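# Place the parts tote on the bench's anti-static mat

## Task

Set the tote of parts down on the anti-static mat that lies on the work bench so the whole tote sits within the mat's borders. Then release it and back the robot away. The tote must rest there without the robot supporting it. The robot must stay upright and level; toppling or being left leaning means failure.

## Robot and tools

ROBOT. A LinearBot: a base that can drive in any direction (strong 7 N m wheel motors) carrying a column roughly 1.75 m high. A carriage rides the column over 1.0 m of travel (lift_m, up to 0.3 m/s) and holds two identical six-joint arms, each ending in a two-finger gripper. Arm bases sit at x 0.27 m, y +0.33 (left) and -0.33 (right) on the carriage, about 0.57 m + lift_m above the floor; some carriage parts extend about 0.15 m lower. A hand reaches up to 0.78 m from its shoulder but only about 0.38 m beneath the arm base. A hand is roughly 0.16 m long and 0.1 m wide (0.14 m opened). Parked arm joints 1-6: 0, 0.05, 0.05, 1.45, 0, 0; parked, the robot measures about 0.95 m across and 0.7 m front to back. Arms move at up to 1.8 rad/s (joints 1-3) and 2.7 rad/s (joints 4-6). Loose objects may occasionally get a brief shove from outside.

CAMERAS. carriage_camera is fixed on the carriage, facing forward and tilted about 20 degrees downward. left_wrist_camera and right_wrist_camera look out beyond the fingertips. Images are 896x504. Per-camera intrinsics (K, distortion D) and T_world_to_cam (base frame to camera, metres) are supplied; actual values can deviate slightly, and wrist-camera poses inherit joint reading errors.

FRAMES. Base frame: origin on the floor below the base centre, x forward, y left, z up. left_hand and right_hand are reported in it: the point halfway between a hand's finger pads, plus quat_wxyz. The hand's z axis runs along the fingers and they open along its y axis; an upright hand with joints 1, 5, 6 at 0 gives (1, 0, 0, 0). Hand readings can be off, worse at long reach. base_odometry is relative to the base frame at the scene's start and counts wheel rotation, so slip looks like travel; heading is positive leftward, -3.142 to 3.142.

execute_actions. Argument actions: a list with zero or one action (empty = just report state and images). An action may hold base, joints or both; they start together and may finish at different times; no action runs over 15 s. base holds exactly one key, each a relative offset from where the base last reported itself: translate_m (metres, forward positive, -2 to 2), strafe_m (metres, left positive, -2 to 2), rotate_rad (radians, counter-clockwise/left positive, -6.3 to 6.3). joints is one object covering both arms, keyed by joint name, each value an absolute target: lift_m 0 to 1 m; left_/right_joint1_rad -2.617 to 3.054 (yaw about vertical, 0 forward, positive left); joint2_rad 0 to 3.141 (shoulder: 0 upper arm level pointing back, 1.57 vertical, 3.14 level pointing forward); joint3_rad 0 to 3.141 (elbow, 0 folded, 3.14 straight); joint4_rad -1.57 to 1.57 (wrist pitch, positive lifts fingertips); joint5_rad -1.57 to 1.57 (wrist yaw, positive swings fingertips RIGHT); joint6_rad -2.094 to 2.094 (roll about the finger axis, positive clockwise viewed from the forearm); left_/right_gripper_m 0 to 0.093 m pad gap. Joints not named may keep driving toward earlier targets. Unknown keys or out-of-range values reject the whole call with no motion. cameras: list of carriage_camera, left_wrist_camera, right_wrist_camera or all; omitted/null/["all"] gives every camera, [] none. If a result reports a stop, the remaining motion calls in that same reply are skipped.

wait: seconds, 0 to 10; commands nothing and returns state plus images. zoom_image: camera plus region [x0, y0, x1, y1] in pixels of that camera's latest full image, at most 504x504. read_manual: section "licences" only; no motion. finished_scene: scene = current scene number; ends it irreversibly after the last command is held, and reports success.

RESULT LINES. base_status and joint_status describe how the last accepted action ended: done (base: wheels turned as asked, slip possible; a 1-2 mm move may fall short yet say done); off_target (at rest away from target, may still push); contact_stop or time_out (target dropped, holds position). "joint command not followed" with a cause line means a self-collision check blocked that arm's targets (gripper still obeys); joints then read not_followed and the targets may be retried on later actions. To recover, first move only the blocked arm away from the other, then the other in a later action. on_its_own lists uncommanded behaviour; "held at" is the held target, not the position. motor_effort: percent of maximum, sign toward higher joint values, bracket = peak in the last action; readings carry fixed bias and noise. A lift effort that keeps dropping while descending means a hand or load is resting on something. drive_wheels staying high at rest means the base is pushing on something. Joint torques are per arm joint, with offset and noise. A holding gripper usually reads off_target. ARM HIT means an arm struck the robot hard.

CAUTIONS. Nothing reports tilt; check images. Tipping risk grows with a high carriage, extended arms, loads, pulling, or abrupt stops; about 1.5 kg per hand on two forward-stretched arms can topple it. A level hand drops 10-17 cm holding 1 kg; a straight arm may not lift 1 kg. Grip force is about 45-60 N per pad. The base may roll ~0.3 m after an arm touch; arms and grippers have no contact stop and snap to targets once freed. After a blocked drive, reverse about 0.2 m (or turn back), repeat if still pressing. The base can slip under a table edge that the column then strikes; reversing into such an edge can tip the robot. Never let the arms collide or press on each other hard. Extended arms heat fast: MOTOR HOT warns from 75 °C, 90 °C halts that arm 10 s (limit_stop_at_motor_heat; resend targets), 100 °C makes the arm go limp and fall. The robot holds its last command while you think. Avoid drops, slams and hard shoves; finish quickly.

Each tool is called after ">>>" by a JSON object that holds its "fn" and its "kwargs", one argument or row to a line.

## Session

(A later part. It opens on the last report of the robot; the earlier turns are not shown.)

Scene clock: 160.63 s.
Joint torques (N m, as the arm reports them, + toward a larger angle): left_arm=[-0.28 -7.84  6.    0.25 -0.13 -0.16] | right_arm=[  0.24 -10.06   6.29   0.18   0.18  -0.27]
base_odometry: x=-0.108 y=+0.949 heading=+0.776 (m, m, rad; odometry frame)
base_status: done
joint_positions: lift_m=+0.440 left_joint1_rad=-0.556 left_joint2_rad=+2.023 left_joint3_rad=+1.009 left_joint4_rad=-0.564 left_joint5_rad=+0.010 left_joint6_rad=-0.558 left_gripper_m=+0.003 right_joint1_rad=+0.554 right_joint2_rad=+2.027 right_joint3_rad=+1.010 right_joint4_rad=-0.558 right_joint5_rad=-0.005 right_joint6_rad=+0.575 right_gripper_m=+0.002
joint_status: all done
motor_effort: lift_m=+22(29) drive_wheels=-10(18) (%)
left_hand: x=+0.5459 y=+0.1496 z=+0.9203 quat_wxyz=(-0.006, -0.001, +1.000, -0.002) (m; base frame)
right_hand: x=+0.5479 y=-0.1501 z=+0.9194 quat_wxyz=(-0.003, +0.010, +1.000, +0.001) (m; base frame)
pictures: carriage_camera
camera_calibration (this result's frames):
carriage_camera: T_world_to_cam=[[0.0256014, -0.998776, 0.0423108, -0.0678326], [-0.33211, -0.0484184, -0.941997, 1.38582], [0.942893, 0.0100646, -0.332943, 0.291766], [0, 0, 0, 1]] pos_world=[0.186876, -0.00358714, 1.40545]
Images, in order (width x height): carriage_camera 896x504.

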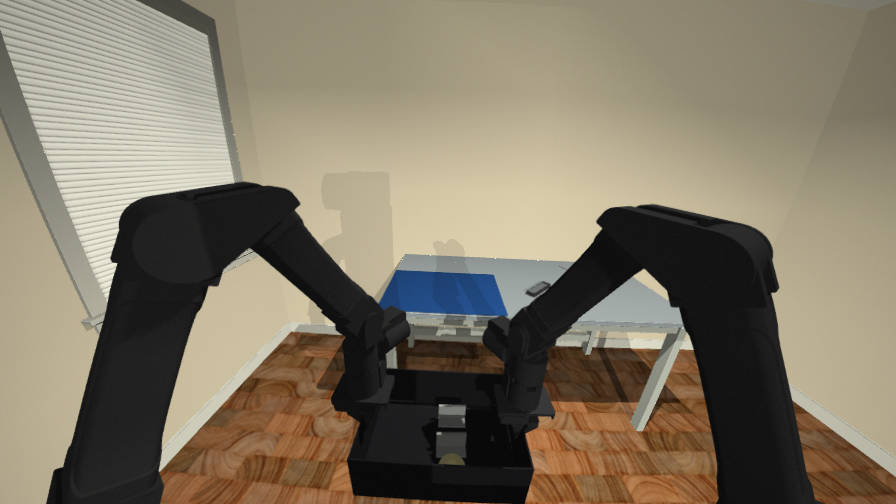

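>>> {"fn": "execute_actions", "kwargs": {
  "actions": [
    {"base":{"translate_m":0.78}}
  ],
  "cameras": []
}}

>>> {"fn": "execute_actions", "kwargs": {
  "actions": [
    {"joints":{"lift_m":0.375}}
  ]
}}

Scene clock: 172.93 s.
Joint torques (N m, as the arm reports them, + toward a larger angle): left_arm=[-0.31 -7.84  6.04  0.29 -0.14 -0.17] | right_arm=[ 0.15 -9.95  6.21  0.2   0.21 -0.23]
base_odometry: x=+0.448 y=+1.497 heading=+0.777 (m, m, rad; odometry frame)
base_status: done
joint_positions: lift_m=+0.440 left_joint1_rad=-0.556 left_joint2_rad=+2.023 left_joint3_rad=+1.009 left_joint4_rad=-0.566 left_joint5_rad=+0.011 left_joint6_rad=-0.558 left_gripper_m=+0.003 right_joint1_rad=+0.554 right_joint2_rad=+2.027 right_joint3_rad=+1.010 right_joint4_rad=-0.560 right_joint5_rad=-0.006 right_joint6_rad=+0.575 right_gripper_m=+0.002
joint_status: not commanded
motor_effort: lift_m=+22(22) drive_wheels=-8(19) (%)
left_hand: x=+0.5454 y=+0.1495 z=+0.9203 quat_wxyz=(-0.007, -0.001, +1.000, -0.002) (m; base frame)
right_hand: x=+0.5474 y=-0.1501 z=+0.9194 quat_wxyz=(-0.004, +0.010, +1.000, +0.001) (m; base frame)
pictures: none
No camera images: the call's "cameras" was empty. Leave "cameras" out to get every camera's image.

Scene clock: 173.73 s.
Joint torques (N m, as the arm reports them, + toward a larger angle): left_arm=[-0.32 -8.03  5.98  0.28 -0.14 -0.14] | right_arm=[  0.06 -10.2    6.22   0.2    0.22  -0.26]
base_odometry: x=+0.448 y=+1.497 heading=+0.777 (m, m, rad; odometry frame)
base_status: not commanded
joint_positions: lift_m=+0.375 left_joint1_rad=-0.556 left_joint2_rad=+2.026 left_joint3_rad=+1.009 left_joint4_rad=-0.566 left_joint5_rad=+0.012 left_joint6_rad=-0.558 left_gripper_m=+0.003 right_joint1_rad=+0.554 right_joint2_rad=+2.030 right_joint3_rad=+1.010 right_joint4_rad=-0.560 right_joint5_rad=-0.008 right_joint6_rad=+0.575 right_gripper_m=+0.002
joint_status: all done
motor_effort: lift_m=+23(19) drive_wheels=+7(8) (%)
left_hand: x=+0.5447 y=+0.1496 z=+0.8545 quat_wxyz=(-0.008, -0.001, +1.000, -0.002) (m; base frame)
right_hand: x=+0.5467 y=-0.1501 z=+0.8536 quat_wxyz=(-0.006, +0.010, +1.000, +0.001) (m; base frame)
pictures: carriage_camera, left_wrist_camera, right_wrist_camera
camera_calibration (this result's frames):
carriage_camera: T_world_to_cam=[[0.0256014, -0.998776, 0.0423108, -0.0650815], [-0.33211, -0.0484184, -0.941997, 1.32457], [0.942893, 0.0100646, -0.332943, 0.270118], [0, 0, 0, 1]] pos_world=[0.186876, -0.00358714, 1.34043]
left_wrist_camera: T_world_to_cam=[[-0.00635328, -0.99867, 0.0511625, 0.104077], [-0.812285, 0.0349945, 0.58221, -0.0537904], [-0.583226, -0.0378596, -0.811427, 1.13823], [0, 0, 0, 1]] pos_world=[0.620812, 0.148913, 0.94958]
right_wrist_camera: T_world_to_cam=[[-0.0335476, -0.997353, 0.0645162, -0.189441], [-0.819775, 0.0643852, 0.569055, -0.0201727], [-0.571702, -0.0337983, -0.819765, 1.13315], [0, 0, 0, 1]] pos_world=[0.624933, -0.149342, 0.952618]
Images, in order (width x height): carriage_camera 896x504, left_wrist_camera 896x504, right_wrist_camera 896x504.

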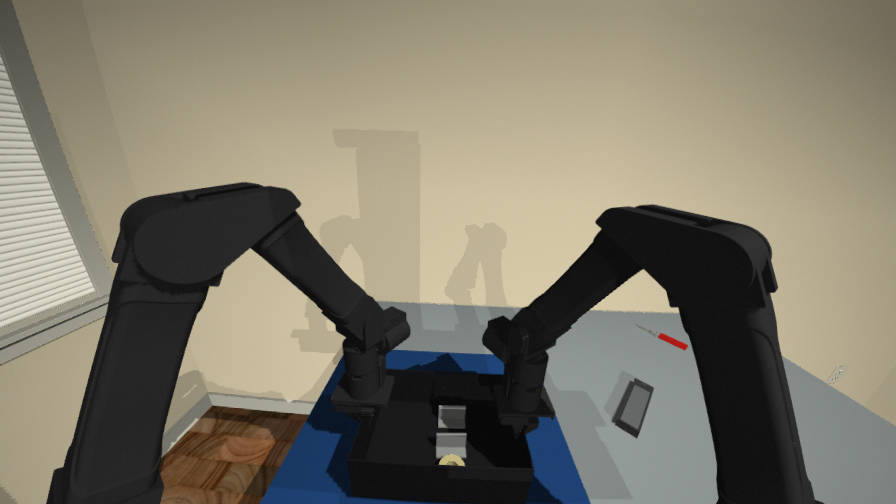

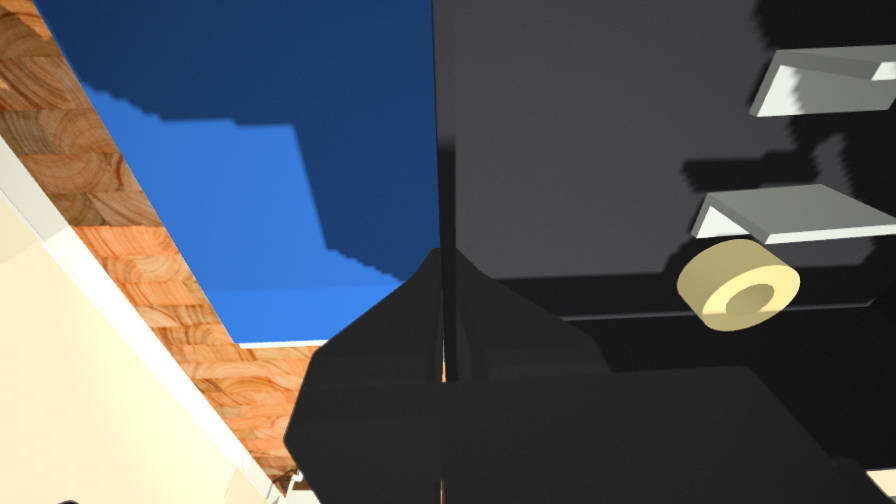

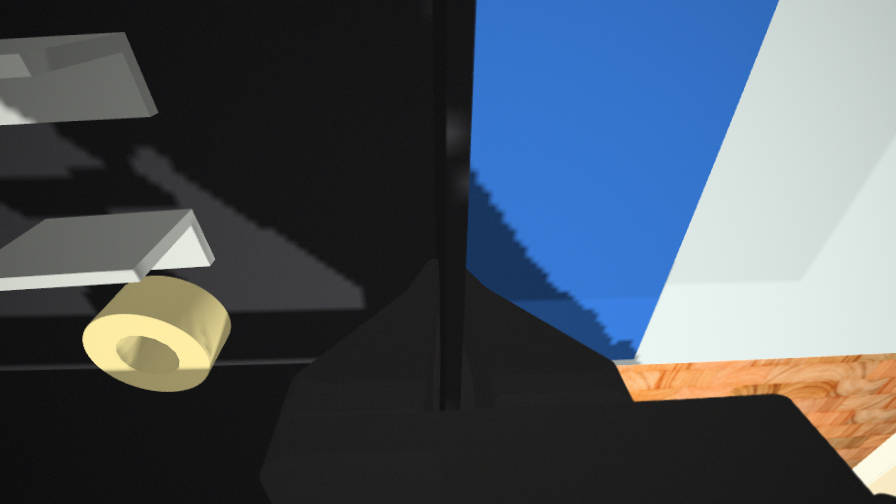

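>>> {"fn": "execute_actions", "kwargs": {
  "actions": [
    {"joints":{"lift_m":0.352}}
  ],
  "cameras": ["left_wrist_camera"]
}}

>>> {"fn": "execute_actions", "kwargs": {
  "actions": [
    {"joints":{"lift_m":0.342}}
  ],
  "cameras": ["left_wrist_camera","right_wrist_camera"]
}}

Scene clock: 179.33 s.
Joint torques (N m, as the arm reports them, + toward a larger angle): left_arm=[-0.27 -8.13  5.95  0.27 -0.17 -0.15] | right_arm=[  0.17 -10.37   6.24   0.17   0.23  -0.24]
base_odometry: x=+0.448 y=+1.497 heading=+0.777 (m, m, rad; odometry frame)
base_status: not commanded
joint_positions: lift_m=+0.352 left_joint1_rad=-0.556 left_joint2_rad=+2.027 left_joint3_rad=+1.009 left_joint4_rad=-0.566 left_joint5_rad=+0.013 left_joint6_rad=-0.558 left_gripper_m=+0.003 right_joint1_rad=+0.554 right_joint2_rad=+2.030 right_joint3_rad=+1.010 right_joint4_rad=-0.560 right_joint5_rad=-0.009 right_joint6_rad=+0.575 right_gripper_m=+0.002
joint_status: all done
motor_effort: lift_m=+22(22) drive_wheels=+7(7) (%)
left_hand: x=+0.5445 y=+0.1496 z=+0.8310 quat_wxyz=(-0.009, -0.001, +1.000, -0.002) (m; base frame)
right_hand: x=+0.5466 y=-0.1501 z=+0.8303 quat_wxyz=(-0.006, +0.010, +1.000, +0.001) (m; base frame)
pictures: left_wrist_camera
camera_calibration (this result's frames):
left_wrist_camera: T_world_to_cam=[[-0.00627336, -0.998668, 0.0512146, 0.105175], [-0.811484, 0.0350121, 0.583325, -0.0417012], [-0.584341, -0.0379005, -0.810623, 1.11903], [0, 0, 0, 1]] pos_world=[0.620712, 0.148907, 0.926046]
Images, in order (width x height): left_wrist_camera 896x504.

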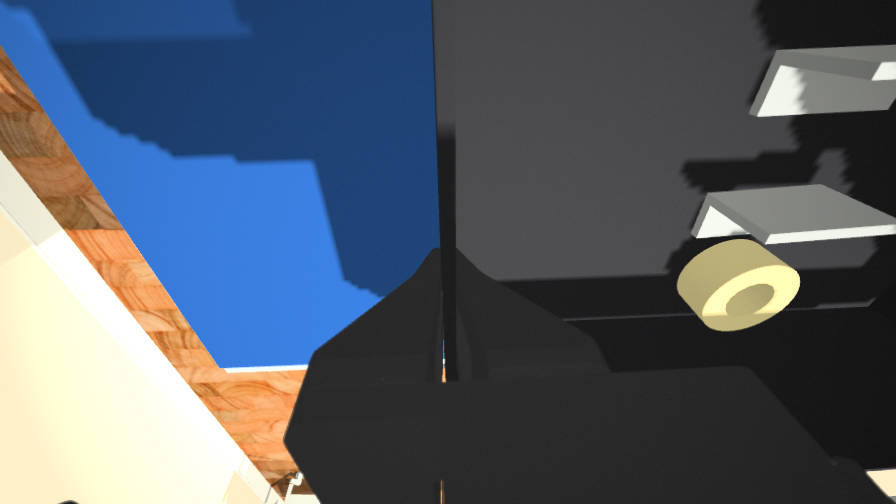

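Scene clock: 179.83 s.
Joint torques (N m, as the arm reports them, + toward a larger angle): left_arm=[-0.31 -6.91  5.87  0.44 -0.16 -0.16] | right_arm=[ 0.17 -8.6   6.13  0.33  0.2  -0.24]
base_odometry: x=+0.448 y=+1.497 heading=+0.777 (m, m, rad; odometry frame)
base_status: not commanded
joint_positions: lift_m=+0.342 left_joint1_rad=-0.556 left_joint2_rad=+2.010 left_joint3_rad=+1.011 left_joint4_rad=-0.584 left_joint5_rad=+0.012 left_joint6_rad=-0.558 left_gripper_m=+0.003 right_joint1_rad=+0.554 right_joint2_rad=+2.011 right_joint3_rad=+1.012 right_joint4_rad=-0.578 right_joint5_rad=-0.007 right_joint6_rad=+0.575 right_gripper_m=+0.002
joint_status: all done
motor_effort: lift_m=+18(20) drive_wheels=+7(7) (%)
left_hand: x=+0.5443 y=+0.1499 z=+0.8269 quat_wxyz=(-0.008, -0.001, +1.000, -0.002) (m; base frame)
right_hand: x=+0.5465 y=-0.1505 z=+0.8266 quat_wxyz=(-0.004, +0.010, +1.000, +0.001) (m; base frame)
pictures: left_wrist_camera, right_wrist_camera
camera_calibration (this result's frames):
left_wrist_camera: T_world_to_cam=[[-0.00636989, -0.99866, 0.0513616, 0.105585], [-0.812473, 0.0351118, 0.58194, -0.0377801], [-0.582963, -0.0380231, -0.811608, 1.11566], [0, 0, 0, 1]] pos_world=[0.620365, 0.149191, 0.92204]
right_wrist_camera: T_world_to_cam=[[-0.0336827, -0.997355, 0.0644111, -0.187932], [-0.821039, 0.0643611, 0.567232, -0.00283789], [-0.569877, -0.0337781, -0.821035, 1.111], [0, 0, 0, 1]] pos_world=[0.624471, -0.149725, 0.925881]
Images, in order (width x height): left_wrist_camera 896x504, right_wrist_camera 896x504.

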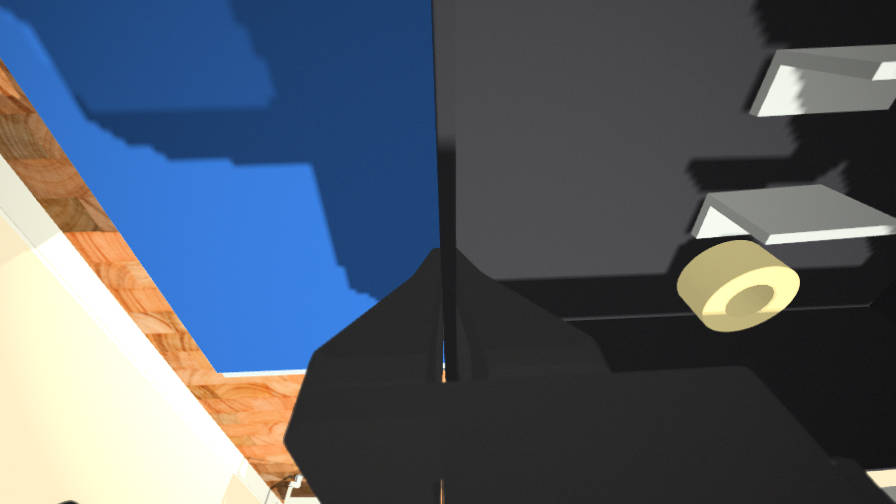

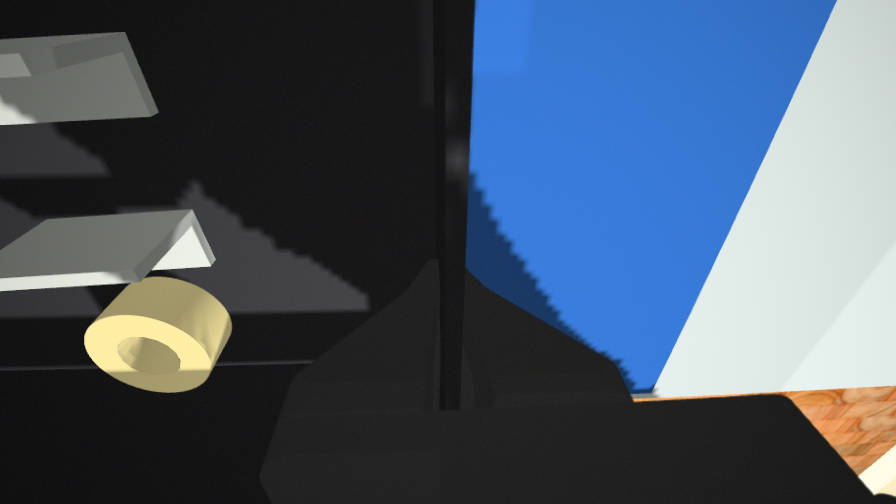

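The tote is resting on the mat. Releasing, lifting and backing away.

>>> {"fn": "execute_actions", "kwargs": {
  "actions": [
    {"joints":{"left_gripper_m":0.06,"right_gripper_m":0.06}}
  ],
  "cameras": []
}}

>>> {"fn": "execute_actions", "kwargs": {
  "actions": [
    {"joints":{"lift_m":0.44}}
  ],
  "cameras": []
}}

>>> {"fn": "execute_actions", "kwargs": {
  "actions": [
    {"base":{"translate_m":-0.5},"joints":{"left_joint1_rad":0,"left_joint2_rad":0.05,"left_joint3_rad":0.05,"left_joint4_rad":1.45,"left_joint6_rad":0,"right_joint1_rad":0,"right_joint2_rad":0.05,"right_joint3_rad":0.05,"right_joint4_rad":1.45,"right_joint6_rad":0}}
  ],
  "cameras": ["carriage_camera"]
}}

Scene clock: 189.60 s.
Joint torques (N m, as the arm reports them, + toward a larger angle): left_arm=[-0.26 -6.89  5.95  0.41 -0.13 -0.16] | right_arm=[ 0.15 -8.54  6.25  0.35  0.19 -0.21]
base_odometry: x=+0.448 y=+1.497 heading=+0.777 (m, m, rad; odometry frame)
base_status: not commanded
joint_positions: lift_m=+0.342 left_joint1_rad=-0.556 left_joint2_rad=+2.010 left_joint3_rad=+1.011 left_joint4_rad=-0.579 left_joint5_rad=+0.009 left_joint6_rad=-0.558 left_gripper_m=+0.060 right_joint1_rad=+0.554 right_joint2_rad=+2.012 right_joint3_rad=+1.012 right_joint4_rad=-0.576 right_joint5_rad=-0.006 right_joint6_rad=+0.567 right_gripper_m=+0.060
joint_status: all done
motor_effort: lift_m=+20(21) drive_wheels=+7(8) (%)
left_hand: x=+0.5456 y=+0.1498 z=+0.8267 quat_wxyz=(-0.005, -0.001, +1.000, -0.002) (m; base frame)
right_hand: x=+0.5468 y=-0.1504 z=+0.8263 quat_wxyz=(-0.004, +0.006, +1.000, +0.001) (m; base frame)
pictures: none
No camera images: the call's "cameras" was empty. Leave "cameras" out to get every camera's image.

Scene clock: 190.53 s.
Joint torques (N m, as the arm reports them, + toward a larger angle): left_arm=[-0.3  -7.08  5.92  0.38 -0.12 -0.16] | right_arm=[ 0.14 -9.01  6.16  0.31  0.18 -0.16]
base_odometry: x=+0.448 y=+1.497 heading=+0.777 (m, m, rad; odometry frame)
base_status: not commanded
joint_positions: lift_m=+0.440 left_joint1_rad=-0.556 left_joint2_rad=+2.011 left_joint3_rad=+1.011 left_joint4_rad=-0.577 left_joint5_rad=+0.006 left_joint6_rad=-0.558 left_gripper_m=+0.060 right_joint1_rad=+0.554 right_joint2_rad=+2.017 right_joint3_rad=+1.012 right_joint4_rad=-0.574 right_joint5_rad=-0.004 right_joint6_rad=+0.566 right_gripper_m=+0.060
joint_status: all done
motor_effort: lift_m=+22(23) drive_wheels=+7(7) (%)
left_hand: x=+0.5461 y=+0.1500 z=+0.9241 quat_wxyz=(-0.004, -0.001, +1.000, -0.001) (m; base frame)
right_hand: x=+0.5467 y=-0.1509 z=+0.9226 quat_wxyz=(-0.004, +0.006, +1.000, +0.000) (m; base frame)
pictures: none
No camera images: the call's "cameras" was empty. Leave "cameras" out to get every camera's image.

Scene clock: 193.73 s.
Joint torques (N m, as the arm reports them, + toward a larger angle): left_arm=[ 0.53  3.04  4.8  -0.36 -0.01 -0.07] | right_arm=[-0.56  3.49  5.36 -0.28  0.09 -0.18]
base_odometry: x=+0.091 y=+1.146 heading=+0.777 (m, m, rad; odometry frame)
base_status: done
joint_positions: lift_m=+0.440 left_joint1_rad=-0.007 left_joint2_rad=+0.060 left_joint3_rad=+0.069 left_joint4_rad=+1.458 left_joint5_rad=+0.001 left_joint6_rad=-0.007 left_gripper_m=+0.060 right_joint1_rad=+0.004 right_joint2_rad=+0.055 right_joint3_rad=+0.067 right_joint4_rad=+1.459 right_joint5_rad=+0.001 right_joint6_rad=+0.006 right_gripper_m=+0.060
joint_status: all done
motor_effort: lift_m=+22(22) drive_wheels=-1(18) (%)
left_hand: x=+0.3063 y=+0.3163 z=+1.4276 quat_wxyz=(+0.999, +0.000, +0.052, -0.007) (m; base frame)
right_hand: x=+0.3053 y=-0.3167 z=+1.4272 quat_wxyz=(+0.999, +0.000, +0.050, +0.005) (m; base frame)
pictures: carriage_camera
camera_calibration (this result's frames):
carriage_camera: T_world_to_cam=[[0.0256014, -0.998776, 0.0423108, -0.0678354], [-0.33211, -0.0484184, -0.941997, 1.38588], [0.942893, 0.0100646, -0.332943, 0.291789], [0, 0, 0, 1]] pos_world=[0.186876, -0.00358714, 1.40551]
Images, in order (width x height): carriage_camera 896x504.

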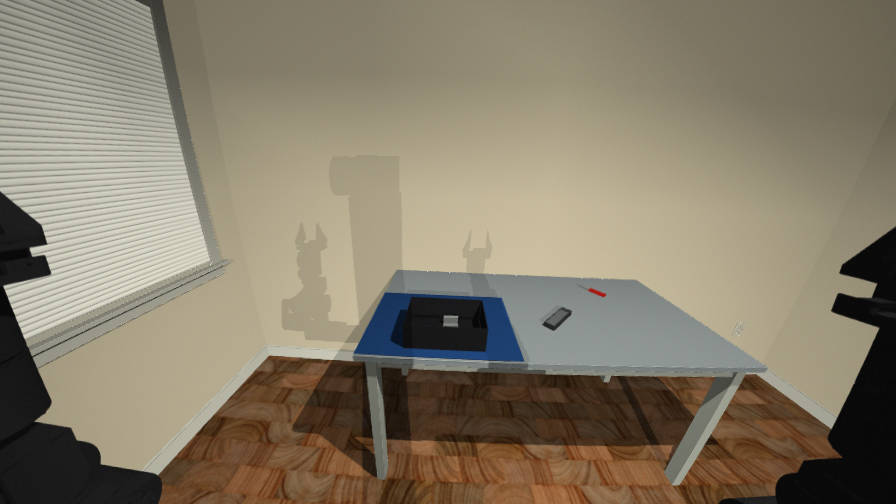

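>>> {"fn": "finished_scene", "kwargs": {
  "scene": 1
}}

The scene is finished: the task was done.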